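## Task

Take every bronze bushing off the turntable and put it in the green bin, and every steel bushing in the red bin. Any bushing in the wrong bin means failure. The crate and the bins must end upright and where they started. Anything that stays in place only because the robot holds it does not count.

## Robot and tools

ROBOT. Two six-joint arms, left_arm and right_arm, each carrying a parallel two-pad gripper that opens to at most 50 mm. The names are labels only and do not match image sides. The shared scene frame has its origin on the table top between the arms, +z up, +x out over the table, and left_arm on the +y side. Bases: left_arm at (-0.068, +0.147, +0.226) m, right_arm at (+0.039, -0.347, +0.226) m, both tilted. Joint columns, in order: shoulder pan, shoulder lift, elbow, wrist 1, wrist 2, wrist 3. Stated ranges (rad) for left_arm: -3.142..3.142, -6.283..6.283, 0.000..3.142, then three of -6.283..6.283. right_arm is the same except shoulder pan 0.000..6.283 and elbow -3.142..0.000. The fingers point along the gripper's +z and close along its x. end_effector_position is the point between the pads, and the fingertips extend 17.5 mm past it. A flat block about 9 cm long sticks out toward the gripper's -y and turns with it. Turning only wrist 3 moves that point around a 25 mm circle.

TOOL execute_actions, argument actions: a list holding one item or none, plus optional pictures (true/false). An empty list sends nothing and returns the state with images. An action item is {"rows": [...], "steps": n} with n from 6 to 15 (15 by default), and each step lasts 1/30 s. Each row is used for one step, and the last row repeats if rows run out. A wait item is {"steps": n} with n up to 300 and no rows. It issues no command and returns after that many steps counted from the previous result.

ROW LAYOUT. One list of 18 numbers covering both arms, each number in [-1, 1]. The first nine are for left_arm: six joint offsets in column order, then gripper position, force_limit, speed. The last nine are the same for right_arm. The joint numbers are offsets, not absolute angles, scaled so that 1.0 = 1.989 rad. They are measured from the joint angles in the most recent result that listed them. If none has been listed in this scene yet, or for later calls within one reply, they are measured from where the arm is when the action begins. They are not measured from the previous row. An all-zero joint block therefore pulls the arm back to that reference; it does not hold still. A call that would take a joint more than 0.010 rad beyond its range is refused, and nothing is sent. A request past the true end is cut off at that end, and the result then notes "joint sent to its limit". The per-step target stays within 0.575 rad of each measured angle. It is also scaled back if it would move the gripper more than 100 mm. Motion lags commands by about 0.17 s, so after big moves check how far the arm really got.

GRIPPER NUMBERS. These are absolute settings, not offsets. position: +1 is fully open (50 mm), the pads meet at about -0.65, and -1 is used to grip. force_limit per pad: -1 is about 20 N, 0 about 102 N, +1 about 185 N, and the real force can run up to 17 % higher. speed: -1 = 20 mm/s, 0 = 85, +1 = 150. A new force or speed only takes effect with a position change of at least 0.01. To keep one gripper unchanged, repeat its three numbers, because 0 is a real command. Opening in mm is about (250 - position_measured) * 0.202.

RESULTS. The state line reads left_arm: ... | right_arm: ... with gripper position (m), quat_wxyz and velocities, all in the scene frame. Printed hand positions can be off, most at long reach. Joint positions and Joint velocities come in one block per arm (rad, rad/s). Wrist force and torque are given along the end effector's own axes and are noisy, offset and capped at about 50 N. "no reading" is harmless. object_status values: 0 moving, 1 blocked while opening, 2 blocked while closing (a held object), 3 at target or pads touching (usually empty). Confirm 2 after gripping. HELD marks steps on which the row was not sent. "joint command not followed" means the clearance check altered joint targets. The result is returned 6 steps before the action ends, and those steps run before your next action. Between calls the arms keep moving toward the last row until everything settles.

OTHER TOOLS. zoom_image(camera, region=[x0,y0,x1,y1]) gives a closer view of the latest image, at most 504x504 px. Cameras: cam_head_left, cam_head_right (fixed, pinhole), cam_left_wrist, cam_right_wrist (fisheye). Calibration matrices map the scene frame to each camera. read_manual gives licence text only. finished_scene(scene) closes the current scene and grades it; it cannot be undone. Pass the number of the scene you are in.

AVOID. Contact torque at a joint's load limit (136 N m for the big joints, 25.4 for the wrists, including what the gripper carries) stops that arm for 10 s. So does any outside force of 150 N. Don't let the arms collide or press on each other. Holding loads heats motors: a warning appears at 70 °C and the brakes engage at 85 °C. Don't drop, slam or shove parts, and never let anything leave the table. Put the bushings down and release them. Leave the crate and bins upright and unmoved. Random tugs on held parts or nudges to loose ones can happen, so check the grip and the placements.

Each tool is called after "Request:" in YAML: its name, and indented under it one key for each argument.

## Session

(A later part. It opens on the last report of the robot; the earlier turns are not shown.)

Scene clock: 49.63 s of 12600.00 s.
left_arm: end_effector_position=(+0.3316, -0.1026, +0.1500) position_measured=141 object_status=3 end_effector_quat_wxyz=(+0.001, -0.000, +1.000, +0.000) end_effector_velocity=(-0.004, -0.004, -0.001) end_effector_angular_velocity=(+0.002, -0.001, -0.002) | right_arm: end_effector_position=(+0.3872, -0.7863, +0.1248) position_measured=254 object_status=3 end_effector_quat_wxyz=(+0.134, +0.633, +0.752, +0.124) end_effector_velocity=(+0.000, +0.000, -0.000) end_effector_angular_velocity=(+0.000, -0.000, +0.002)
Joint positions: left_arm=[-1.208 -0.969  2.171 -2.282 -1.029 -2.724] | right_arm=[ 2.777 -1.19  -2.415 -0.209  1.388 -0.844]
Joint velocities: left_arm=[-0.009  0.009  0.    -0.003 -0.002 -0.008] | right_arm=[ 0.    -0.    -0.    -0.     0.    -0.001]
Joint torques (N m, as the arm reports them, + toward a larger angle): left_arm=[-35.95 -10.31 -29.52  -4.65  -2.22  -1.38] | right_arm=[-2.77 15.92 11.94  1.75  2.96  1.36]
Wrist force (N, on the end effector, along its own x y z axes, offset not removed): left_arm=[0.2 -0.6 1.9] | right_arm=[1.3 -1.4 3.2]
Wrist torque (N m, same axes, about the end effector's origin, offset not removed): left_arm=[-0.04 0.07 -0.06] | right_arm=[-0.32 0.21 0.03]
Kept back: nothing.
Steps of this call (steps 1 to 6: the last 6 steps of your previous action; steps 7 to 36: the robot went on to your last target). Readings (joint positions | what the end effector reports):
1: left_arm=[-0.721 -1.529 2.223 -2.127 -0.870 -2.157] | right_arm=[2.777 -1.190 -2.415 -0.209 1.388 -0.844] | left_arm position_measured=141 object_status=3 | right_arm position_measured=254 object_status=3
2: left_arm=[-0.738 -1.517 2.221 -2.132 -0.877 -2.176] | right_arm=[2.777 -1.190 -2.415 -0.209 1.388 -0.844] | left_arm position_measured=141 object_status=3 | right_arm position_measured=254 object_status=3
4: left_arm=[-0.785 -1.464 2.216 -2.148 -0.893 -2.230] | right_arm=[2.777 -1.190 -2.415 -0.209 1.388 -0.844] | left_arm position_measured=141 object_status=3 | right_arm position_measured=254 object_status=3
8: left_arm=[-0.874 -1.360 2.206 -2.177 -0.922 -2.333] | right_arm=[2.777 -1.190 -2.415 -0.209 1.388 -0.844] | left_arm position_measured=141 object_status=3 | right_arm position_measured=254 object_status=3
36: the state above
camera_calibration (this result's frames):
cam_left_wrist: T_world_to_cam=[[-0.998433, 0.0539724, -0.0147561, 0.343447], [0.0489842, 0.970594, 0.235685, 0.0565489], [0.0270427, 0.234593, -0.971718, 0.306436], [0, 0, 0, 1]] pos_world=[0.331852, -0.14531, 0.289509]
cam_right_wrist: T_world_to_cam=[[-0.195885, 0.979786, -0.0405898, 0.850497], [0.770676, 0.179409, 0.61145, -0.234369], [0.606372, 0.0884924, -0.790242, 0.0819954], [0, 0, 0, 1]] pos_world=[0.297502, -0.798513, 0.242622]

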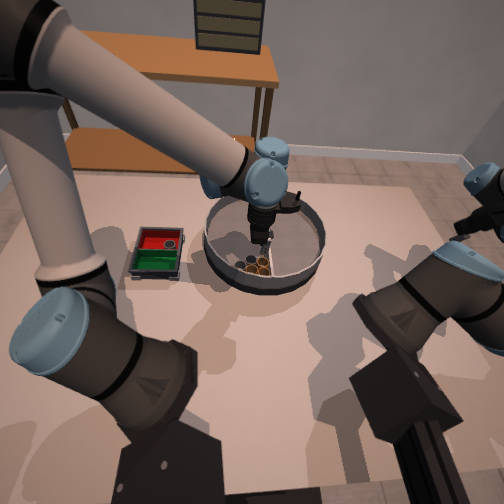

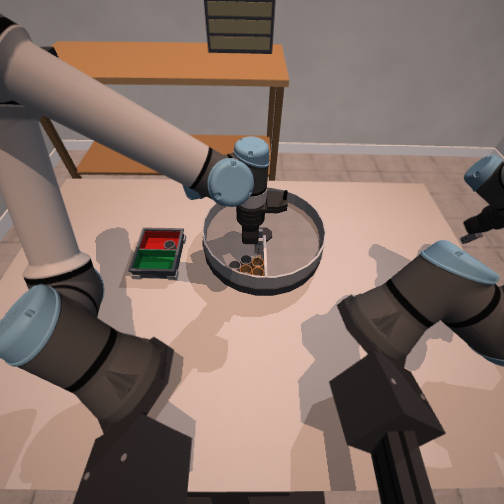

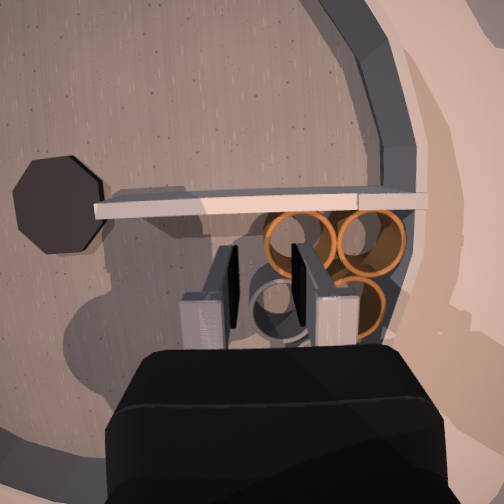

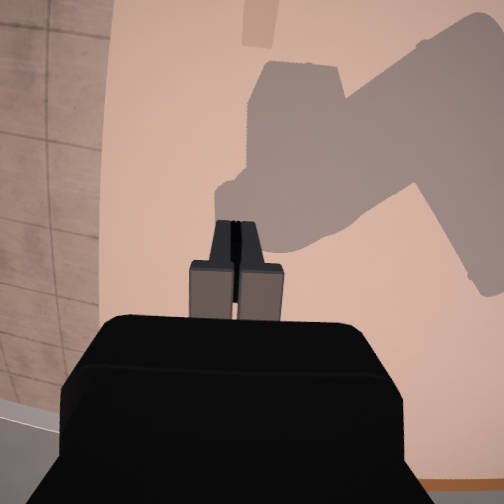

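Request:
execute_actions:
  actions:
    - {"rows": [[-0.0024,0.0002,0.0017,-0.0008,-0.0011,-0.0024,0.076,-0.5,0.5,0,0,0,0,0,0,-1,0,0],[-0.0024,0.0002,0.0017,-0.0008,-0.0011,-0.0024,0.076,-0.5,0.5,0,0,0,0,0,0,-1,0,0],[0.0025,0.0089,0.0037,-0.0143,0.0011,0.0028,0.076,-0.5,0.5,0,0,0,0,0,0,-1,0,0],[0.0074,0.0176,0.0058,-0.0278,0.0034,0.0079,0.076,-0.5,0.5,0,0,0,0,0,0,-1,0,0],[0.0123,0.0263,0.0078,-0.0413,0.0056,0.0131,0.076,-0.5,0.5,0,0,0,0,0,0,-1,0,0],[0.0172,0.0349,0.0098,-0.0546,0.0078,0.0182,0.076,-0.5,0.5,0,0,0,0,0,0,-1,0,0]], "steps": 12}

Request:
execute_actions:
  actions:
    - {"steps": 10}
  pictures: true

Request:
zoom_image:
  camera: "cam_left_wrist"
  region: [170, 170, 370, 350]

Scene clock: 50.93 s of 12600.00 s.
left_arm: end_effector_position=(+0.3302, -0.1035, +0.1432) position_measured=141 object_status=3 end_effector_quat_wxyz=(+0.000, +0.000, +1.000, +0.000) end_effector_velocity=(-0.002, -0.002, -0.125) end_effector_angular_velocity=(+0.014, +0.005, -0.013) | right_arm: end_effector_position=(+0.3872, -0.7863, +0.1248) position_measured=254 object_status=3 end_effector_quat_wxyz=(+0.134, +0.633, +0.752, +0.124) end_effector_velocity=(+0.000, -0.001, +0.000) end_effector_angular_velocity=(-0.000, -0.000, -0.002)
Joint positions: left_arm=[-1.204 -0.955  2.177 -2.303 -1.027 -2.719] | right_arm=[ 2.777 -1.19  -2.415 -0.209  1.388 -0.844]
Joint velocities: left_arm=[ 0.133  0.246  0.071 -0.37   0.064  0.142] | right_arm=[-0.001  0.     0.001 -0.     0.     0.001]
Joint torques (N m, as the arm reports them, + toward a larger angle): left_arm=[-11.63   0.45  -4.15  -6.01   1.79   2.08] | right_arm=[-2.58 16.59 12.5   1.79  3.    1.46]
Wrist force (N, on the end effector, along its own x y z axes, offset not removed): left_arm=[-0.8 -1.0 -1.0] | right_arm=[1.4 3.6 1.7]
Wrist torque (N m, same axes, about the end effector's origin, offset not removed): left_arm=[-0.23 0.26 -0.01] | right_arm=[0.87 0.08 0.18]
Steps of this call (steps 1 to 15: the robot went on to your last target; steps 16 to 33: nothing new was sent; steps 34 to 39: the first 6 steps of this action). Readings (joint positions | what the end effector reports):
34: left_arm=[-1.209 -0.968 2.171 -2.282 -1.029 -2.725] | right_arm=[2.777 -1.190 -2.415 -0.209 1.388 -0.844] | left_arm position_measured=141 object_status=3 | right_arm position_measured=254 object_status=3
35: left_arm=[-1.210 -0.968 2.171 -2.282 -1.029 -2.726] | right_arm=[2.777 -1.190 -2.415 -0.209 1.388 -0.844] | left_arm position_measured=141 object_status=3 | right_arm position_measured=254 object_status=3
37: left_arm=[-1.210 -0.967 2.173 -2.285 -1.030 -2.726] | right_arm=[2.777 -1.190 -2.415 -0.209 1.388 -0.844] | left_arm position_measured=141 object_status=3 | right_arm position_measured=254 object_status=3
39: the state above

Scene clock: 51.27 s of 12600.00 s.
left_arm: end_effector_position=(+0.3303, -0.1046, +0.1185) position_measured=141 object_status=3 end_effector_quat_wxyz=(+0.001, +0.000, +1.000, -0.000) end_effector_velocity=(-0.001, +0.000, -0.018) end_effector_angular_velocity=(-0.000, +0.000, +0.001) | right_arm: end_effector_position=(+0.3872, -0.7863, +0.1248) position_measured=254 object_status=3 end_effector_quat_wxyz=(+0.134, +0.633, +0.752, +0.124) end_effector_velocity=(+0.000, +0.000, +0.000) end_effector_angular_velocity=(+0.001, -0.000, -0.001)
Joint positions: left_arm=[-1.177 -0.905  2.19  -2.383 -1.014 -2.691] | right_arm=[ 2.777 -1.19  -2.415 -0.209  1.388 -0.844]
Joint velocities: left_arm=[ 0.019  0.035  0.011 -0.056  0.008  0.019] | right_arm=[ 0.     0.     0.    -0.    -0.     0.002]
Joint torques (N m, as the arm reports them, + toward a larger angle): left_arm=[-21.07 -12.62  -5.37  -4.51   1.53   1.23] | right_arm=[-2.61 16.51 12.05  1.69  3.03  1.4 ]
Wrist force (N, on the end effector, along its own x y z axes, offset not removed): left_arm=[-0.7 -1.1 0.2] | right_arm=[2.7 3.7 -0.7]
Wrist torque (N m, same axes, about the end effector's origin, offset not removed): left_arm=[-0.13 0.28 -0.06] | right_arm=[0.50 -0.36 -0.13]
Kept back: nothing.
Steps of this call (steps 1 to 6: the last 6 steps of your previous action; steps 7 to 10: the robot went on to your last target). Readings (joint positions | what the end effector reports):
1: left_arm=[-1.199 -0.946 2.179 -2.318 -1.024 -2.714] | right_arm=[2.777 -1.190 -2.415 -0.209 1.388 -0.844] | left_arm position_measured=141 object_status=3 | right_arm position_measured=254 object_status=3
2: left_arm=[-1.194 -0.936 2.182 -2.333 -1.022 -2.708] | right_arm=[2.777 -1.190 -2.415 -0.209 1.388 -0.844] | left_arm position_measured=141 object_status=3 | right_arm position_measured=254 object_status=3
4: left_arm=[-1.186 -0.922 2.185 -2.356 -1.019 -2.700] | right_arm=[2.777 -1.190 -2.415 -0.209 1.388 -0.844] | left_arm position_measured=141 object_status=3 | right_arm position_measured=254 object_status=3
8: left_arm=[-1.178 -0.908 2.189 -2.378 -1.015 -2.692] | right_arm=[2.777 -1.190 -2.415 -0.209 1.388 -0.844] | left_arm position_measured=141 object_status=3 | right_arm position_measured=254 object_status=3
10: the state above
camera_calibration (this result's frames):
cam_left_wrist: T_world_to_cam=[[-0.998424, 0.0541198, -0.0148613, 0.341787], [0.049125, 0.970779, 0.234892, 0.0659914], [0.0271393, 0.233791, -0.971908, 0.276211], [0, 0, 0, 1]] pos_world=[0.33051, -0.147136, 0.25803]
cam_right_wrist: T_world_to_cam=[[-0.195885, 0.979786, -0.0405899, 0.850497], [0.770676, 0.179409, 0.61145, -0.234369], [0.606372, 0.0884922, -0.790242, 0.0819952], [0, 0, 0, 1]] pos_world=[0.297502, -0.798514, 0.242622]

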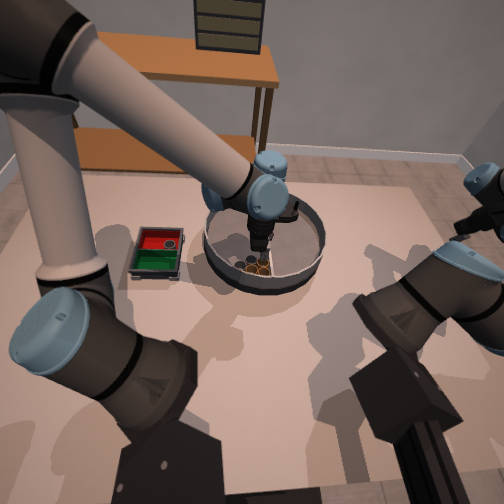

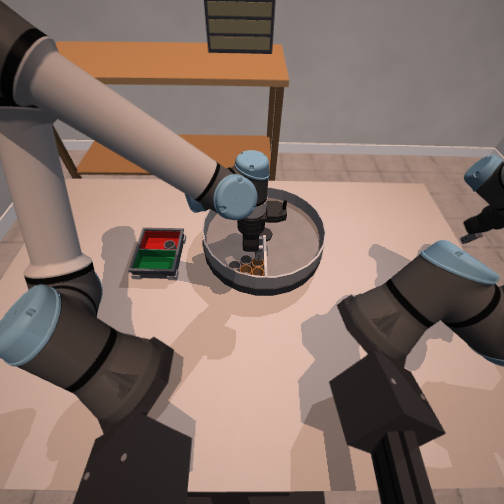

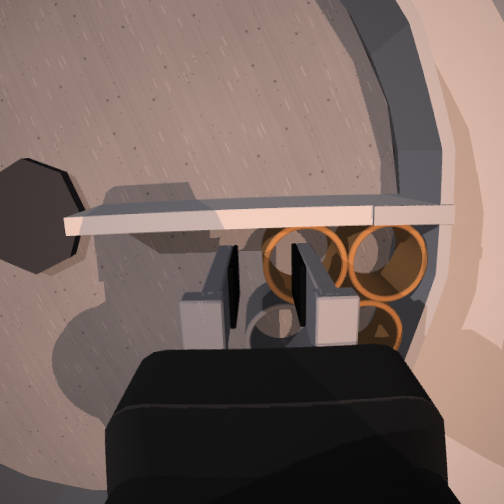

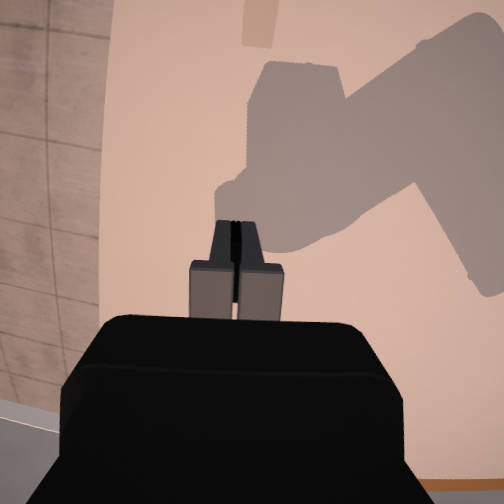

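Region (170, 170, 370, 350) of cam_left_wrist's 504x504 image, scaled by 2.520, with more detail than that image has; it fills the top 454 rows of this view, and the rest is white.

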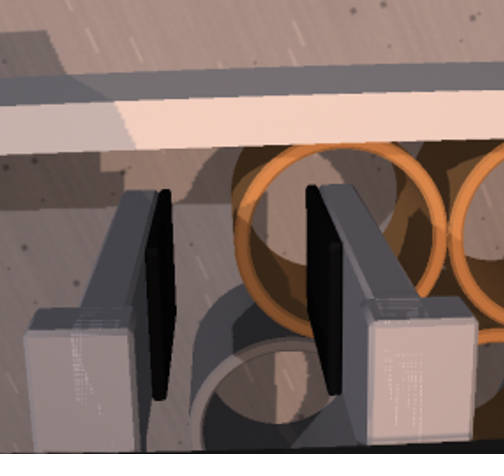

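Request:
execute_actions:
  actions:
    - {"rows": [[0.0044,0.0078,0.0018,-0.012,0.0019,0.0046,0.076,-0.5,0.5,0,0,0,0,0,0,-1,0,0],[0.0088,0.0156,0.0035,-0.024,0.0038,0.0092,0.076,-0.5,0.5,0,0,0,0,0,0,-1,0,0],[0.0132,0.0233,0.0052,-0.036,0.0057,0.0139,0.076,-0.5,0.5,0,0,0,0,0,0,-1,0,0],[0.0176,0.0311,0.0070,-0.0479,0.0076,0.0185,0.076,-0.5,0.5,0,0,0,0,0,0,-1,0,0]], "steps": 12}

Request:
execute_actions:
  actions:
    - {"steps": 10}

Scene clock: 51.97 s of 12600.00 s.
left_arm: end_effector_position=(+0.3300, -0.1041, +0.1030) position_measured=141 object_status=3 end_effector_quat_wxyz=(+0.000, +0.000, +1.000, +0.000) end_effector_velocity=(-0.003, +0.002, -0.110) end_effector_angular_velocity=(-0.003, +0.002, +0.003) | right_arm: end_effector_position=(+0.3872, -0.7863, +0.1248) position_measured=254 object_status=3 end_effector_quat_wxyz=(+0.134, +0.633, +0.752, +0.124) end_effector_velocity=(+0.000, +0.000, +0.000) end_effector_angular_velocity=(-0.000, -0.001, +0.001)
Joint positions: left_arm=[-1.159 -0.873  2.197 -2.43  -1.007 -2.672] | right_arm=[ 2.777 -1.19  -2.415 -0.209  1.388 -0.844]
Joint velocities: left_arm=[ 0.126  0.228  0.05  -0.351  0.054  0.131] | right_arm=[ 0.    -0.    -0.     0.001  0.    -0.001]
Joint torques (N m, as the arm reports them, + toward a larger angle): left_arm=[-18.75 -14.47  -6.41  -5.09   1.93   1.6 ] | right_arm=[-3.24 16.28 11.99  1.66  2.9   1.44]
Wrist force (N, on the end effector, along its own x y z axes, offset not removed): left_arm=[-1.3 -0.1 2.3] | right_arm=[3.6 2.8 1.0]
Wrist torque (N m, same axes, about the end effector's origin, offset not removed): left_arm=[-0.07 0.31 -0.03] | right_arm=[0.45 -0.63 0.01]
Steps of this call (steps 1 to 15: the robot went on to your last target; steps 16 to 21: the first 6 steps of this action). Readings (joint positions | what the end effector reports):
16: left_arm=[-1.174 -0.900 2.191 -2.390 -1.013 -2.688] | right_arm=[2.777 -1.190 -2.415 -0.209 1.388 -0.844] | left_arm position_measured=141 object_status=3 | right_arm position_measured=254 object_status=3
17: left_arm=[-1.173 -0.899 2.191 -2.392 -1.013 -2.687] | right_arm=[2.777 -1.190 -2.415 -0.209 1.388 -0.844] | left_arm position_measured=141 object_status=3 | right_arm position_measured=254 object_status=3
19: left_arm=[-1.168 -0.890 2.193 -2.406 -1.011 -2.681] | right_arm=[2.777 -1.190 -2.415 -0.209 1.388 -0.844] | left_arm position_measured=141 object_status=3 | right_arm position_measured=254 object_status=3
21: the state above

Scene clock: 52.30 s of 12600.00 s.
left_arm: end_effector_position=(+0.3296, -0.1037, +0.0894) position_measured=141 object_status=3 end_effector_quat_wxyz=(+0.000, +0.000, +1.000, -0.000) end_effector_velocity=(-0.000, +0.000, -0.009) end_effector_angular_velocity=(-0.001, -0.000, -0.000) | right_arm: end_effector_position=(+0.3872, -0.7863, +0.1248) position_measured=254 object_status=3 end_effector_quat_wxyz=(+0.134, +0.633, +0.752, +0.124) end_effector_velocity=(-0.000, +0.001, -0.000) end_effector_angular_velocity=(+0.001, +0.001, +0.001)
Joint positions: left_arm=[-1.143 -0.845  2.203 -2.475 -1.    -2.655] | right_arm=[ 2.777 -1.19  -2.415 -0.209  1.388 -0.844]
Joint velocities: left_arm=[ 0.01   0.019  0.004 -0.028  0.004  0.011] | right_arm=[ 0.001  0.001 -0.002 -0.     0.     0.   ]
Joint torques (N m, as the arm reports them, + toward a larger angle): left_arm=[-19.68 -12.85  -4.44  -4.61   1.76   1.37] | right_arm=[-2.6  16.62 11.88  1.62  2.95  1.42]
Wrist force (N, on the end effector, along its own x y z axes, offset not removed): left_arm=[-1.3 -1.6 0.1] | right_arm=[-0.3 -0.6 0.6]
Wrist torque (N m, same axes, about the end effector's origin, offset not removed): left_arm=[-0.33 0.31 -0.02] | right_arm=[-0.25 0.28 -0.19]
Kept back: nothing.
Steps of this call (steps 1 to 6: the last 6 steps of your previous action; steps 7 to 10: the robot went on to your last target). Readings (joint positions | what the end effector reports):
1: left_arm=[-1.155 -0.867 2.198 -2.441 -1.005 -2.668] | right_arm=[2.777 -1.190 -2.415 -0.209 1.388 -0.844] | left_arm position_measured=141 object_status=3 | right_arm position_measured=254 object_status=3
2: left_arm=[-1.152 -0.861 2.199 -2.449 -1.004 -2.665] | right_arm=[2.777 -1.190 -2.415 -0.209 1.388 -0.844] | left_arm position_measured=141 object_status=3 | right_arm position_measured=254 object_status=3
4: left_arm=[-1.148 -0.854 2.201 -2.461 -1.002 -2.660] | right_arm=[2.777 -1.190 -2.415 -0.209 1.388 -0.844] | left_arm position_measured=141 object_status=3 | right_arm position_measured=254 object_status=3
8: left_arm=[-1.144 -0.847 2.203 -2.472 -1.000 -2.656] | right_arm=[2.777 -1.190 -2.415 -0.209 1.388 -0.844] | left_arm position_measured=141 object_status=3 | right_arm position_measured=254 object_status=3
10: the state above

Request:
execute_actions:
  actions:
    - {"rows": [[0.0005,0.001,0.0004,-0.0016,0.0005,0.0004,0.076,-0.5,0.5,0,0,0,0,0,0,-1,0,0],[0.0005,0.001,0.0004,-0.0016,0.0005,0.0004,0.076,-0.5,0.5,0,0,0,0,0,0,-1,0,0],[0.0005,0.001,0.0004,-0.0016,0.0005,0.0004,-1,-0.5,-0.2,0,0,0,0,0,0,-1,0,0]], "steps": 15}

Request:
execute_actions:
  actions:
    - {"steps": 8}

Scene clock: 52.93 s of 12600.00 s.
left_arm: end_effector_position=(+0.3295, -0.1035, +0.0883) position_measured=216 object_status=0 end_effector_quat_wxyz=(+0.000, -0.000, +1.000, -0.000) end_effector_velocity=(-0.000, +0.003, -0.001) end_effector_angular_velocity=(+0.008, -0.005, -0.004) | right_arm: end_effector_position=(+0.3872, -0.7863, +0.1248) position_measured=254 object_status=3 end_effector_quat_wxyz=(+0.134, +0.633, +0.752, +0.124) end_effector_velocity=(+0.001, -0.000, +0.001) end_effector_angular_velocity=(+0.000, -0.002, +0.000)
Joint positions: left_arm=[-1.142 -0.843  2.204 -2.478 -0.999 -2.654] | right_arm=[ 2.777 -1.19  -2.415 -0.209  1.388 -0.844]
Joint velocities: left_arm=[-0.001 -0.002  0.003  0.005  0.007 -0.   ] | right_arm=[ 0.001  0.001  0.001 -0.     0.001  0.   ]
Joint torques (N m, as the arm reports them, + toward a larger angle): left_arm=[-38.1  -31.84  -6.21  -2.24   0.2   -1.54] | right_arm=[-2.24 16.16 12.79  1.67  2.91  1.5 ]
Wrist force (N, on the end effector, along its own x y z axes, offset not removed): left_arm=[-1.8 2.4 -1.3] | right_arm=[1.9 0.4 4.6]
Wrist torque (N m, same axes, about the end effector's origin, offset not removed): left_arm=[-0.19 0.38 0.06] | right_arm=[0.00 -0.45 0.04]
Steps of this call (steps 1 to 10: the robot went on to your last target; steps 11 to 19: the first 9 steps of this action). Readings (joint positions | what the end effector reports):
11: left_arm=[-1.142 -0.843 2.203 -2.478 -0.999 -2.654] | right_arm=[2.777 -1.190 -2.415 -0.209 1.388 -0.844] | left_arm position_measured=141 object_status=3 | right_arm position_measured=254 object_status=3
12: left_arm=[-1.142 -0.843 2.204 -2.478 -0.999 -2.654] | right_arm=[2.777 -1.190 -2.415 -0.209 1.388 -0.844] | left_arm position_measured=141 object_status=3 | right_arm position_measured=254 object_status=3
14: left_arm=[-1.142 -0.843 2.204 -2.478 -0.999 -2.654] | right_arm=[2.777 -1.190 -2.415 -0.209 1.388 -0.844] | left_arm position_measured=157 object_status=0 | right_arm position_measured=254 object_status=3
18: left_arm=[-1.142 -0.843 2.204 -2.478 -0.999 -2.654] | right_arm=[2.777 -1.190 -2.415 -0.209 1.388 -0.844] | left_arm position_measured=204 object_status=0 | right_arm position_measured=254 object_status=3
19: the state above

Scene clock: 53.20 s of 12600.00 s.
left_arm: end_effector_position=(+0.3295, -0.1035, +0.0883) position_measured=219 object_status=2 end_effector_quat_wxyz=(+0.001, -0.000, +1.000, +0.000) end_effector_velocity=(-0.000, +0.000, -0.000) end_effector_angular_velocity=(+0.000, -0.000, -0.000) | right_arm: end_effector_position=(+0.3872, -0.7863, +0.1248) position_measured=254 object_status=3 end_effector_quat_wxyz=(+0.134, +0.633, +0.752, +0.124) end_effector_velocity=(-0.000, +0.000, -0.000) end_effector_angular_velocity=(+0.000, +0.001, -0.000)
Joint positions: left_arm=[-1.142 -0.843  2.204 -2.478 -0.999 -2.654] | right_arm=[ 2.777 -1.19  -2.415 -0.209  1.388 -0.844]
Joint velocities: left_arm=[ 0.    -0.     0.001 -0.     0.     0.001] | right_arm=[ 0.    -0.    -0.    -0.001 -0.     0.001]
Joint torques (N m, as the arm reports them, + toward a larger angle): left_arm=[-40.25 -34.34 -10.1   -2.49  -3.07  -1.44] | right_arm=[-2.74 15.94 12.61  1.65  3.06  1.39]
Wrist force (N, on the end effector, along its own x y z axes, offset not removed): left_arm=[-1.5 11.2 -1.4] | right_arm=[0.9 3.4 -0.7]
Wrist torque (N m, same axes, about the end effector's origin, offset not removed): left_arm=[-0.41 0.28 0.14] | right_arm=[0.62 -0.05 0.10]
Kept back: nothing.
Steps of this call (steps 1 to 6: the last 6 steps of your previous action; steps 7 to 8: the robot went on to your last target). Readings (joint positions | what the end effector reports):
1: left_arm=[-1.142 -0.843 2.204 -2.478 -0.999 -2.654] | right_arm=[2.777 -1.190 -2.415 -0.209 1.388 -0.844] | left_arm position_measured=219 object_status=0 | right_arm position_measured=254 object_status=3
2: left_arm=[-1.142 -0.843 2.204 -2.478 -0.999 -2.654] | right_arm=[2.777 -1.190 -2.415 -0.209 1.388 -0.844] | left_arm position_measured=219 object_status=0 | right_arm position_measured=254 object_status=3
4: left_arm=[-1.142 -0.843 2.204 -2.478 -0.999 -2.654] | right_arm=[2.777 -1.190 -2.415 -0.209 1.388 -0.844] | left_arm position_measured=219 object_status=0 | right_arm position_measured=254 object_status=3
8: the state above

Request:
execute_actions:
  actions:
    - {"rows": [[-0.008,-0.018,-0.002,0.024,-0.004,-0.009,-1,-0.5,-0.2,0,0,0,0,0,0,-1,0,0],[-0.020,-0.038,-0.008,0.056,-0.009,-0.021,-1,-0.5,-0.2,0,0,0,0,0,0,-1,0,0],[-0.032,-0.058,-0.014,0.089,-0.015,-0.034,-1,-0.5,-0.2,0,0,0,0,0,0,-1,0,0],[-0.0442,-0.0789,-0.0196,0.1217,-0.0201,-0.0463,-1,-0.5,-0.2,0,0,0,0,0,0,-1,0,0]], "steps": 14}

Scene clock: 57.20 s of 12600.00 s.
left_arm: end_effector_position=(+0.3315, -0.1063, +0.1411) position_measured=219 object_status=2 end_effector_quat_wxyz=(+0.002, -0.002, +1.000, -0.004) end_effector_velocity=(-0.003, +0.006, +0.206) end_effector_angular_velocity=(+0.001, -0.009, -0.008) | right_arm: end_effector_position=(+0.3872, -0.7863, +0.1248) position_measured=254 object_status=3 end_effector_quat_wxyz=(+0.134, +0.633, +0.752, +0.124) end_effector_velocity=(-0.000, -0.000, +0.000) end_effector_angular_velocity=(-0.000, -0.000, -0.001)
Joint positions: left_arm=[-1.201 -0.947  2.177 -2.323 -1.027 -2.716] | right_arm=[ 2.777 -1.19  -2.415 -0.209  1.388 -0.844]
Joint velocities: left_arm=[-0.232 -0.408 -0.108  0.637 -0.098 -0.231] | right_arm=[-0.001 -0.     0.     0.    -0.     0.   ]
Joint torques (N m, as the arm reports them, + toward a larger angle): left_arm=[-27.8  -28.22 -18.26   0.85  -2.46  -1.6 ] | right_arm=[-2.15 16.32 12.65  1.59  2.88  1.43]
Wrist force (N, on the end effector, along its own x y z axes, offset not removed): left_arm=[-1.6 9.8 -0.3] | right_arm=[1.4 1.0 2.0]
Wrist torque (N m, same axes, about the end effector's origin, offset not removed): left_arm=[-0.57 0.36 0.13] | right_arm=[0.17 -0.15 -0.12]
Steps of this call (steps 1 to 15: the robot went on to your last target; steps 16 to 112: nothing new was sent; steps 113 to 120: the first 8 steps of this action). Readings (joint positions | what the end effector reports):
113: left_arm=[-1.142 -0.843 2.204 -2.478 -0.999 -2.654] | right_arm=[2.777 -1.190 -2.415 -0.209 1.388 -0.844] | left_arm position_measured=219 object_status=2 | right_arm position_measured=254 object_status=3
114: left_arm=[-1.144 -0.846 2.203 -2.474 -1.000 -2.656] | right_arm=[2.777 -1.190 -2.415 -0.209 1.388 -0.844] | left_arm position_measured=219 object_status=2 | right_arm position_measured=254 object_status=3
116: left_arm=[-1.157 -0.870 2.198 -2.442 -1.006 -2.670] | right_arm=[2.777 -1.190 -2.415 -0.209 1.388 -0.844] | left_arm position_measured=219 object_status=2 | right_arm position_measured=254 object_status=3
120: the state above

Request:
execute_actions:
  actions:
    - {"rows": [[0.1870,-0.3676,0.1152,0.1323,0.0683,0.2140,-1,-0.5,-0.2,0,0,0,0,0,0,-1,0,0]], "steps": 15}

Request:
execute_actions:
  actions:
    - {"steps": 30}
  pictures: true

Scene clock: 57.83 s of 12600.00 s.
left_arm: end_effector_position=(+0.3555, +0.0085, +0.1606) position_measured=219 object_status=2 end_effector_quat_wxyz=(-0.008, +0.011, +1.000, +0.007) end_effector_velocity=(+0.091, +0.465, +0.024) end_effector_angular_velocity=(-0.072, +0.003, +0.019) | right_arm: end_effector_position=(+0.3872, -0.7863, +0.1248) position_measured=254 object_status=3 end_effector_quat_wxyz=(+0.134, +0.633, +0.752, +0.124) end_effector_velocity=(-0.000, -0.000, -0.000) end_effector_angular_velocity=(-0.001, +0.001, +0.000)
Joint positions: left_arm=[-1.08  -1.22   2.259 -2.169 -0.98  -2.579] | right_arm=[ 2.777 -1.19  -2.415 -0.209  1.388 -0.844]
Joint velocities: left_arm=[ 0.605 -1.067  0.363  0.265  0.218  0.681] | right_arm=[-0.001 -0.     0.    -0.    -0.    -0.001]
Joint torques (N m, as the arm reports them, + toward a larger angle): left_arm=[ -5.87 -37.82  -6.5    0.39   2.35   3.5 ] | right_arm=[-2.1  15.56 11.83  1.64  2.93  1.45]
Wrist force (N, on the end effector, along its own x y z axes, offset not removed): left_arm=[-2.2 -1.6 1.2] | right_arm=[-3.3 -2.6 1.2]
Wrist torque (N m, same axes, about the end effector's origin, offset not removed): left_arm=[-0.26 0.41 -0.03] | right_arm=[-0.37 0.58 -0.12]
Steps of this call (steps 1 to 6: the last 6 steps of your previous action; steps 7 to 10: the robot went on to your last target; steps 11 to 19: the first 9 steps of this action). Readings (joint positions | what the end effector reports):
11: left_arm=[-1.228 -0.997 2.166 -2.241 -1.038 -2.745] | right_arm=[2.777 -1.190 -2.415 -0.209 1.388 -0.844] | left_arm position_measured=219 object_status=2 | right_arm position_measured=254 object_status=3
12: left_arm=[-1.224 -1.002 2.169 -2.236 -1.035 -2.741] | right_arm=[2.777 -1.190 -2.415 -0.209 1.388 -0.844] | left_arm position_measured=219 object_status=2 | right_arm position_measured=254 object_status=3
14: left_arm=[-1.186 -1.049 2.196 -2.216 -1.018 -2.699] | right_arm=[2.777 -1.190 -2.415 -0.209 1.388 -0.844] | left_arm position_measured=219 object_status=2 | right_arm position_measured=254 object_status=3
18: left_arm=[-1.101 -1.184 2.246 -2.178 -0.987 -2.602] | right_arm=[2.777 -1.190 -2.415 -0.209 1.388 -0.844] | left_arm position_measured=219 object_status=2 | right_arm position_measured=254 object_status=3
19: the state above

Scene clock: 58.83 s of 12600.00 s.
left_arm: end_effector_position=(+0.3534, +0.2026, +0.1601) position_measured=219 object_status=2 end_effector_quat_wxyz=(+0.001, -0.000, +1.000, +0.000) end_effector_velocity=(-0.001, +0.002, -0.000) end_effector_angular_velocity=(+0.000, -0.000, -0.001) | right_arm: end_effector_position=(+0.3872, -0.7863, +0.1248) position_measured=254 object_status=3 end_effector_quat_wxyz=(+0.134, +0.633, +0.752, +0.124) end_effector_velocity=(-0.000, +0.001, -0.000) end_effector_angular_velocity=(+0.000, +0.000, +0.000)
Joint positions: left_arm=[-0.829 -1.678  2.406 -2.06  -0.891 -2.291] | right_arm=[ 2.777 -1.19  -2.415 -0.209  1.388 -0.844]
Joint velocities: left_arm=[ 0.002 -0.005  0.002  0.001  0.001  0.003] | right_arm=[ 0.001  0.    -0.002  0.001 -0.     0.   ]
Joint torques (N m, as the arm reports them, + toward a larger angle): left_arm=[ -4.56 -17.15  -8.82  -0.19   1.52   1.53] | right_arm=[-1.97 16.39 11.9   1.73  2.88  1.41]
Wrist force (N, on the end effector, along its own x y z axes, offset not removed): left_arm=[-1.4 -1.6 0.3] | right_arm=[-1.7 -1.5 2.2]
Wrist torque (N m, same axes, about the end effector's origin, offset not removed): left_arm=[-0.32 0.33 -0.05] | right_arm=[-0.19 0.41 0.11]
Kept back: nothing.
Steps of this call (steps 1 to 6: the last 6 steps of your previous action; steps 7 to 30: the robot went on to your last target). Readings (joint positions | what the end effector reports):
1: left_arm=[-1.060 -1.256 2.271 -2.160 -0.972 -2.556] | right_arm=[2.777 -1.190 -2.415 -0.209 1.388 -0.844] | left_arm position_measured=219 object_status=2 | right_arm position_measured=254 object_status=3
2: left_arm=[-1.040 -1.292 2.283 -2.151 -0.965 -2.532] | right_arm=[2.777 -1.190 -2.415 -0.209 1.388 -0.844] | left_arm position_measured=219 object_status=2 | right_arm position_measured=254 object_status=3
4: left_arm=[-0.999 -1.365 2.307 -2.133 -0.950 -2.486] | right_arm=[2.777 -1.190 -2.415 -0.209 1.388 -0.844] | left_arm position_measured=219 object_status=2 | right_arm position_measured=254 object_status=3
8: left_arm=[-0.916 -1.513 2.356 -2.097 -0.921 -2.391] | right_arm=[2.777 -1.190 -2.415 -0.209 1.388 -0.844] | left_arm position_measured=219 object_status=2 | right_arm position_measured=254 object_status=3
30: the state above
camera_calibration (this result's frames):
cam_left_wrist: T_world_to_cam=[[-0.998428, 0.0539937, -0.015028, 0.348847], [0.048941, 0.970595, 0.235689, -0.243174], [0.0273119, 0.234583, -0.971712, 0.243919], [0, 0, 0, 1]] pos_world=[0.353538, 0.159968, 0.299576]
cam_right_wrist: T_world_to_cam=[[-0.195885, 0.979786, -0.0405897, 0.850497], [0.770676, 0.179409, 0.61145, -0.234369], [0.606372, 0.0884924, -0.790241, 0.0819953], [0, 0, 0, 1]] pos_world=[0.297502, -0.798513, 0.242622]

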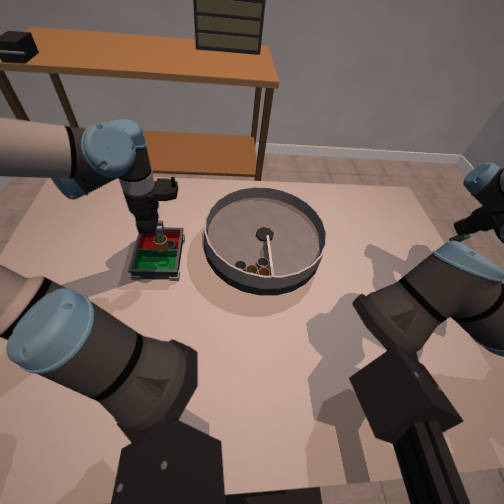

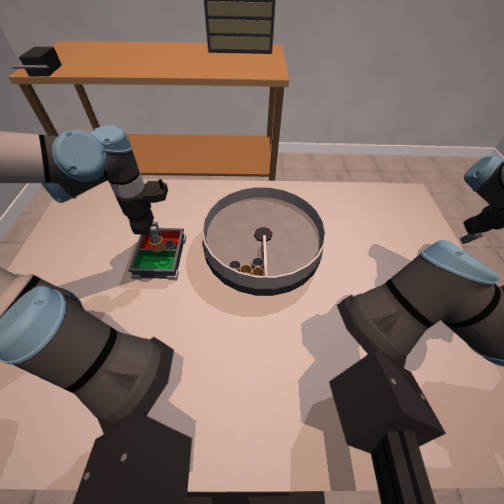

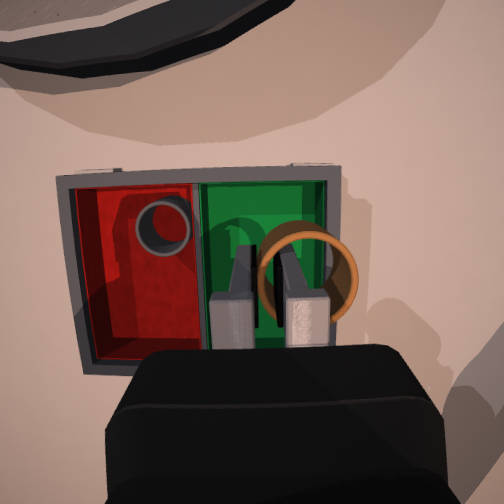

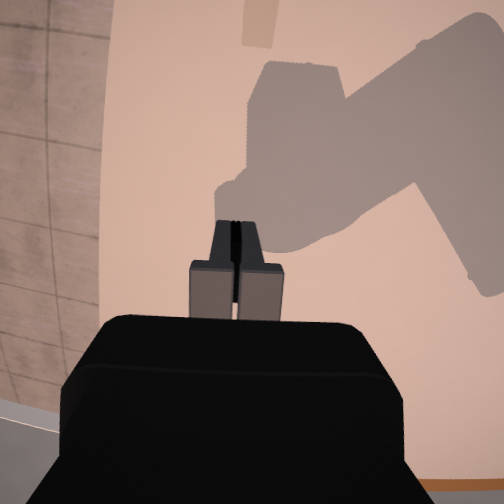

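Request:
execute_actions:
  actions:
    - {"rows": [[0.007,0.009,0.004,-0.019,0.0013,0.009,-1,-0.5,-0.2,0,0,0,0,0,0,-1,0,0],[0.014,0.019,0.0075,-0.038,0.0027,0.018,-1,-0.5,-0.2,0,0,0,0,0,0,-1,0,0],[0.021,0.029,0.011,-0.057,0.004,0.027,-1,-0.5,-0.2,0,0,0,0,0,0,-1,0,0],[0.028,0.039,0.0148,-0.076,0.0053,0.0355,-1,-0.5,-0.2,0,0,0,0,0,0,-1,0,0],[0.035,0.049,0.0184,-0.095,0.0067,0.044,-1,-0.5,-0.2,0,0,0,0,0,0,-1,0,0],[0.042,0.0585,0.022,-0.114,0.008,0.053,-1,-0.5,-0.2,0,0,0,0,0,0,-1,0,0],[0.0486,0.068,0.0256,-0.133,0.0094,0.062,-1,-0.5,-0.2,0,0,0,0,0,0,-1,0,0],[0.0555,0.0780,0.0292,-0.1522,0.0107,0.0710,-1,-0.5,-0.2,0,0,0,0,0,0,-1,0,0],[0.0629,0.0912,0.0306,-0.1731,0.0115,0.0807,-1,-0.5,-0.2,0,0,0,0,0,0,-1,0,0],[0.0702,0.1044,0.0321,-0.1939,0.0122,0.0903,-1,-0.5,-0.2,0,0,0,0,0,0,-1,0,0],[0.0776,0.1176,0.0335,-0.2148,0.013,0.1,-1,-0.5,-0.2,0,0,0,0,0,0,-1,0,0],[0.085,0.1307,0.0349,-0.2357,0.0138,0.1096,-1,-0.5,-0.2,0,0,0,0,0,0,-1,0,0],[0.0924,0.1439,0.0363,-0.2566,0.0146,0.1193,-1,-0.5,-0.2,0,0,0,0,0,0,-1,0,0],[0.0997,0.1571,0.0378,-0.2774,0.0153,0.1289,-1,-0.5,-0.2,0,0,0,0,0,0,-1,0,0],[0.1071,0.1703,0.0392,-0.2983,0.0161,0.1386,-1,-0.5,-0.2,0,0,0,0,0,0,-1,0,0]], "steps": 15}

Request:
execute_actions:
  actions:
    - {"steps": 18}

Scene clock: 59.97 s of 12600.00 s.
left_arm: end_effector_position=(+0.3530, +0.2021, +0.1265) position_measured=219 object_status=2 end_effector_quat_wxyz=(-0.002, +0.002, +1.000, +0.001) end_effector_velocity=(-0.007, +0.002, -0.193) end_effector_angular_velocity=(+0.009, +0.017, -0.011) | right_arm: end_effector_position=(+0.3872, -0.7863, +0.1248) position_measured=254 object_status=3 end_effector_quat_wxyz=(+0.134, +0.633, +0.752, +0.124) end_effector_velocity=(-0.000, +0.001, -0.000) end_effector_angular_velocity=(+0.001, +0.001, +0.000)
Joint positions: left_arm=[-0.768 -1.594  2.439 -2.218 -0.879 -2.214] | right_arm=[ 2.777 -1.19  -2.415 -0.209  1.388 -0.844]
Joint velocities: left_arm=[ 0.351  0.496  0.182 -0.939  0.066  0.442] | right_arm=[ 0.001 -0.001 -0.001 -0.    -0.001  0.001]
Joint torques (N m, as the arm reports them, + toward a larger angle): left_arm=[ 0.79 10.33 -4.24 -6.7   1.78  3.01] | right_arm=[-2.71 16.4  12.57  1.71  2.92  1.5 ]
Wrist force (N, on the end effector, along its own x y z axes, offset not removed): left_arm=[-0.6 -0.9 1.1] | right_arm=[2.0 -3.9 0.3]
Wrist torque (N m, same axes, about the end effector's origin, offset not removed): left_arm=[-0.14 0.19 -0.11] | right_arm=[-0.77 -0.31 0.00]
Steps of this call (steps 1 to 15: the robot went on to your last target; steps 16 to 25: nothing new was sent; steps 26 to 34: the first 9 steps of this action). Readings (joint positions | what the end effector reports):
26: left_arm=[-0.829 -1.678 2.407 -2.060 -0.891 -2.291] | right_arm=[2.777 -1.190 -2.415 -0.209 1.388 -0.844] | left_arm position_measured=219 object_status=2 | right_arm position_measured=254 object_status=3
27: left_arm=[-0.827 -1.677 2.407 -2.063 -0.890 -2.289] | right_arm=[2.777 -1.190 -2.415 -0.209 1.388 -0.844] | left_arm position_measured=219 object_status=2 | right_arm position_measured=254 object_status=3
29: left_arm=[-0.818 -1.664 2.413 -2.087 -0.889 -2.277] | right_arm=[2.777 -1.190 -2.415 -0.209 1.388 -0.844] | left_arm position_measured=219 object_status=2 | right_arm position_measured=254 object_status=3
33: left_arm=[-0.780 -1.610 2.433 -2.187 -0.881 -2.229] | right_arm=[2.777 -1.190 -2.415 -0.209 1.388 -0.844] | left_arm position_measured=219 object_status=2 | right_arm position_measured=254 object_status=3
34: the state above

Scene clock: 60.57 s of 12600.00 s.
left_arm: end_effector_position=(+0.3535, +0.2025, +0.0460) position_measured=219 object_status=2 end_effector_quat_wxyz=(+0.000, +0.001, +1.000, +0.000) end_effector_velocity=(-0.001, +0.001, -0.015) end_effector_angular_velocity=(-0.000, -0.003, +0.001) | right_arm: end_effector_position=(+0.3872, -0.7863, +0.1248) position_measured=254 object_status=3 end_effector_quat_wxyz=(+0.134, +0.633, +0.752, +0.124) end_effector_velocity=(+0.000, -0.000, +0.000) end_effector_angular_velocity=(-0.000, -0.001, -0.001)
Joint positions: left_arm=[-0.62  -1.345  2.483 -2.643 -0.859 -2.02 ] | right_arm=[ 2.777 -1.19  -2.415 -0.209  1.388 -0.844]
Joint velocities: left_arm=[ 0.026  0.048  0.006 -0.081  0.003  0.036] | right_arm=[-0.     0.001  0.     0.     0.001  0.   ]
Joint torques (N m, as the arm reports them, + toward a larger angle): left_arm=[-8.91 -5.85 -0.32 -4.22  1.43  1.67] | right_arm=[-2.18 15.57 12.24  1.64  2.88  1.47]
Wrist force (N, on the end effector, along its own x y z axes, offset not removed): left_arm=[-2.3 -1.9 1.3] | right_arm=[1.6 1.2 2.4]
Wrist torque (N m, same axes, about the end effector's origin, offset not removed): left_arm=[-0.32 0.47 0.04] | right_arm=[0.29 -0.08 0.06]
Kept back: nothing.
Steps of this call (steps 1 to 6: the last 6 steps of your previous action; steps 7 to 18: the robot went on to your last target). Readings (joint positions | what the end effector reports):
1: left_arm=[-0.756 -1.577 2.445 -2.251 -0.877 -2.199] | right_arm=[2.777 -1.190 -2.415 -0.209 1.388 -0.844] | left_arm position_measured=219 object_status=2 | right_arm position_measured=254 object_status=3
2: left_arm=[-0.744 -1.558 2.450 -2.285 -0.875 -2.182] | right_arm=[2.777 -1.190 -2.415 -0.209 1.388 -0.844] | left_arm position_measured=219 object_status=2 | right_arm position_measured=254 object_status=3
4: left_arm=[-0.717 -1.515 2.459 -2.358 -0.871 -2.148] | right_arm=[2.777 -1.190 -2.415 -0.209 1.388 -0.844] | left_arm position_measured=219 object_status=2 | right_arm position_measured=254 object_status=3
8: left_arm=[-0.663 -1.422 2.473 -2.513 -0.864 -2.077] | right_arm=[2.777 -1.190 -2.415 -0.209 1.388 -0.844] | left_arm position_measured=219 object_status=2 | right_arm position_measured=254 object_status=3
18: the state above

Request:
execute_actions:
  actions:
    - {"rows": [[0.002,0.0029,0.0005,-0.0052,0,0.0024,-1,-0.5,-0.2,0,0,0,0,0,0,-1,0,0],[0.002,0.0029,0.0005,-0.0052,0,0.0024,0.076,-0.5,0.3,0,0,0,0,0,0,-1,0,0]], "steps": 14}

Scene clock: 61.07 s of 12600.00 s.
left_arm: end_effector_position=(+0.3533, +0.2028, +0.0441) position_measured=141 object_status=0 end_effector_quat_wxyz=(+0.000, +0.000, +1.000, +0.000) end_effector_velocity=(+0.000, +0.000, -0.000) end_effector_angular_velocity=(-0.002, +0.001, +0.002) | right_arm: end_effector_position=(+0.3872, -0.7863, +0.1248) position_measured=254 object_status=3 end_effector_quat_wxyz=(+0.134, +0.633, +0.752, +0.124) end_effector_velocity=(-0.000, +0.001, -0.001) end_effector_angular_velocity=(+0.001, +0.001, +0.001)
Joint positions: left_arm=[-0.616 -1.34   2.484 -2.653 -0.859 -2.015] | right_arm=[ 2.777 -1.19  -2.415 -0.209  1.388 -0.844]
Joint velocities: left_arm=[ 0.002  0.    -0.001 -0.001 -0.002  0.001] | right_arm=[ 0.    -0.001 -0.    -0.     0.     0.   ]
Joint torques (N m, as the arm reports them, + toward a larger angle): left_arm=[-7.93 -5.13  0.36 -4.4  -2.25  1.48] | right_arm=[-2.49 16.68 12.62  1.72  2.94  1.35]
Wrist force (N, on the end effector, along its own x y z axes, offset not removed): left_arm=[0.5 0.2 0.6] | right_arm=[0.2 -0.8 -1.1]
Wrist torque (N m, same axes, about the end effector's origin, offset not removed): left_arm=[0.06 0.04 -0.11] | right_arm=[-0.20 0.06 0.03]
Steps of this call (steps 1 to 7: the robot went on to your last target; steps 8 to 15: the first 8 steps of this action). Readings (joint positions | what the end effector reports):
8: left_arm=[-0.617 -1.340 2.484 -2.652 -0.859 -2.016] | right_arm=[2.777 -1.190 -2.415 -0.209 1.388 -0.844] | left_arm position_measured=219 object_status=2 | right_arm position_measured=254 object_status=3
9: left_arm=[-0.617 -1.340 2.484 -2.653 -0.859 -2.016] | right_arm=[2.777 -1.190 -2.415 -0.209 1.388 -0.844] | left_arm position_measured=214 object_status=0 | right_arm position_measured=254 object_status=3
11: left_arm=[-0.616 -1.340 2.484 -2.653 -0.859 -2.016] | right_arm=[2.777 -1.190 -2.415 -0.209 1.388 -0.844] | left_arm position_measured=180 object_status=0 | right_arm position_measured=254 object_status=3
15: the state above

Request:
execute_actions:
  actions:
    - {"rows": [[-0.009,-0.015,-0.0017,0.024,-0.001,-0.011,0.076,-0.5,0.3,0,0,0,0,0,0,-1,0,0],[-0.017,-0.031,-0.0034,0.049,-0.002,-0.023,0.076,-0.5,0.3,0,0,0,0,0,0,-1,0,0],[-0.026,-0.046,-0.005,0.073,-0.003,-0.034,0.076,-0.5,0.3,0,0,0,0,0,0,-1,0,0],[-0.034,-0.061,-0.0067,0.097,-0.0036,-0.045,0.076,-0.5,0.3,0,0,0,0,0,0,-1,0,0],[-0.043,-0.077,-0.0084,0.122,-0.0045,-0.057,0.076,-0.5,0.3,0,0,0,0,0,0,-1,0,0],[-0.0516,-0.0919,-0.0101,0.1460,-0.0054,-0.0678,0.076,-0.5,0.3,0,0,0,0,0,0,-1,0,0],[-0.063,-0.108,-0.016,0.176,-0.0075,-0.082,0.076,-0.5,0.3,0,0,0,0,0,0,-1,0,0],[-0.074,-0.123,-0.022,0.207,-0.0097,-0.096,0.076,-0.5,0.3,0,0,0,0,0,0,-1,0,0],[-0.085,-0.139,-0.0276,0.237,-0.012,-0.110,0.076,-0.5,0.3,0,0,0,0,0,0,-1,0,0],[-0.096,-0.154,-0.033,0.268,-0.014,-0.124,0.076,-0.5,0.3,0,0,0,0,0,0,-1,0,0],[-0.1071,-0.1700,-0.0392,0.2982,-0.0161,-0.1385,0.076,-0.5,0.3,0,0,0,0,0,0,-1,0,0]], "steps": 15}
  pictures: true

Request:
zoom_image:
  camera: "cam_head_right"
  region: [200, 220, 300, 300]

Scene clock: 62.07 s of 12600.00 s.
left_arm: end_effector_position=(+0.3584, +0.1997, +0.0863) position_measured=141 object_status=3 end_effector_quat_wxyz=(+0.004, -0.003, +1.000, -0.003) end_effector_velocity=(+0.032, -0.020, +0.270) end_effector_angular_velocity=(-0.049, -0.050, +0.037) | right_arm: end_effector_position=(+0.3872, -0.7863, +0.1248) position_measured=254 object_status=3 end_effector_quat_wxyz=(+0.134, +0.633, +0.752, +0.124) end_effector_velocity=(-0.001, +0.000, -0.000) end_effector_angular_velocity=(+0.000, +0.001, -0.000)
Joint positions: left_arm=[-0.692 -1.469  2.466 -2.454 -0.868 -2.114] | right_arm=[ 2.777 -1.19  -2.415 -0.209  1.388 -0.844]
Joint velocities: left_arm=[-0.483 -0.774 -0.171  1.262 -0.071 -0.608] | right_arm=[-0.001 -0.    -0.001  0.     0.    -0.   ]
Joint torques (N m, as the arm reports them, + toward a larger angle): left_arm=[-32.24 -35.41 -30.32   3.21  -2.52  -3.1 ] | right_arm=[-2.81 16.59 12.02  1.62  2.86  1.55]
Wrist force (N, on the end effector, along its own x y z axes, offset not removed): left_arm=[-0.7 -1.2 1.2] | right_arm=[3.6 -5.6 4.2]
Wrist torque (N m, same axes, about the end effector's origin, offset not removed): left_arm=[-0.28 0.28 -0.08] | right_arm=[-0.72 -0.55 0.07]
Steps of this call (steps 1 to 6: the last 6 steps of your previous action; steps 7 to 15: the robot went on to your last target; steps 16 to 21: nothing new was sent; steps 22 to 30: the first 9 steps of this action). Readings (joint positions | what the end effector reports):
22: left_arm=[-0.616 -1.340 2.484 -2.653 -0.859 -2.015] | right_arm=[2.777 -1.190 -2.415 -0.209 1.388 -0.844] | left_arm position_measured=141 object_status=3 | right_arm position_measured=254 object_status=3
23: left_arm=[-0.618 -1.342 2.484 -2.650 -0.860 -2.017] | right_arm=[2.777 -1.190 -2.415 -0.209 1.388 -0.844] | left_arm position_measured=141 object_status=3 | right_arm position_measured=254 object_status=3
25: left_arm=[-0.629 -1.362 2.482 -2.621 -0.861 -2.033] | right_arm=[2.777 -1.190 -2.415 -0.209 1.388 -0.844] | left_arm position_measured=141 object_status=3 | right_arm position_measured=254 object_status=3
29: left_arm=[-0.676 -1.443 2.471 -2.495 -0.866 -2.094] | right_arm=[2.777 -1.190 -2.415 -0.209 1.388 -0.844] | left_arm position_measured=141 object_status=3 | right_arm position_measured=254 object_status=3
30: the state above
camera_calibration (this result's frames):
cam_left_wrist: T_world_to_cam=[[-0.998621, 0.0475718, -0.0221986, 0.354852], [0.0412295, 0.972482, 0.2293, -0.220244], [0.0324959, 0.228068, -0.973103, 0.172316], [0, 0, 0, 1]] pos_world=[0.357844, 0.158002, 0.22606]
cam_right_wrist: T_world_to_cam=[[-0.195885, 0.979786, -0.0405897, 0.850497], [0.770676, 0.179409, 0.61145, -0.234369], [0.606373, 0.0884924, -0.790241, 0.0819953], [0, 0, 0, 1]] pos_world=[0.297502, -0.798513, 0.242622]

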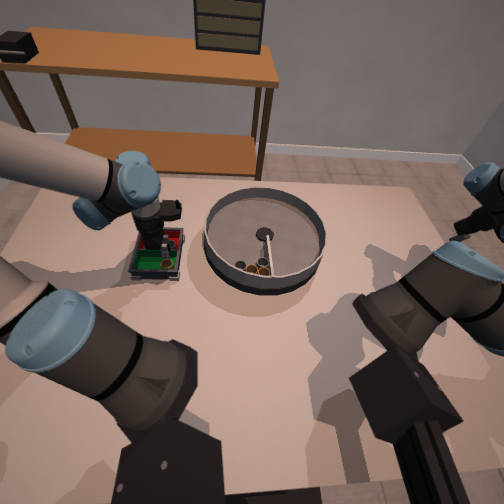

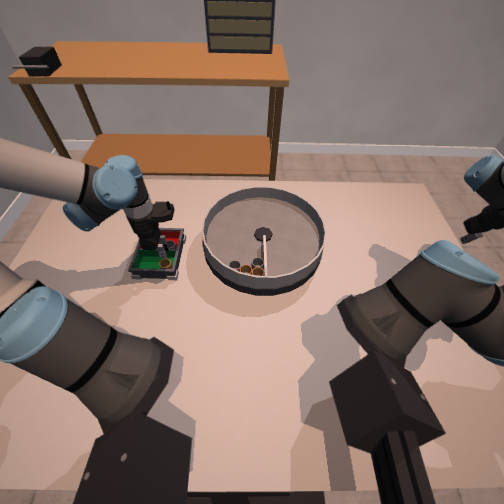

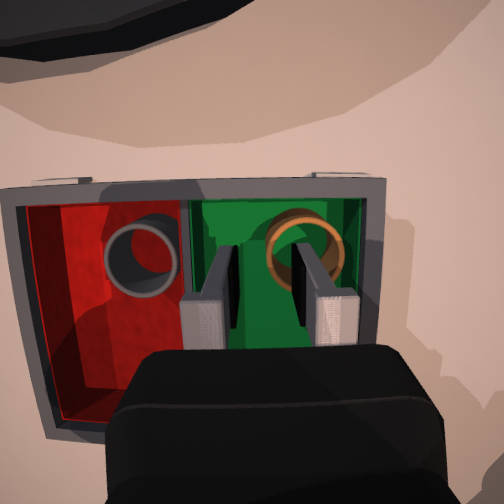

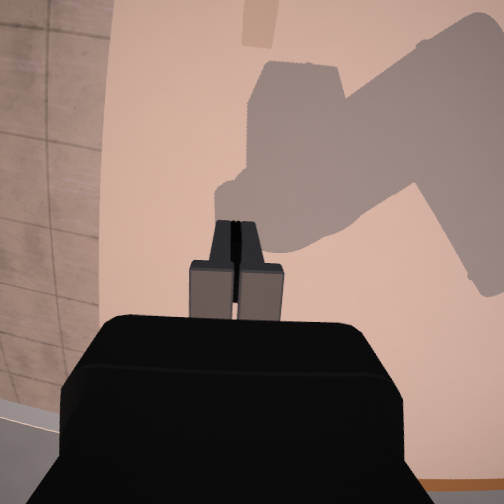

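Region (200, 220, 300, 300) of cam_head_right's 504x504 image, scaled by 5.040, with more detail than that image has; it fills the top 403 rows of this view, and the rest is white.

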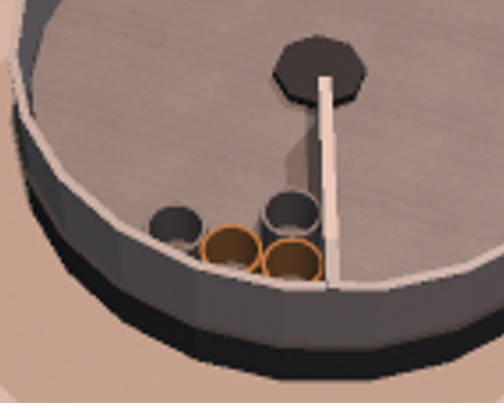

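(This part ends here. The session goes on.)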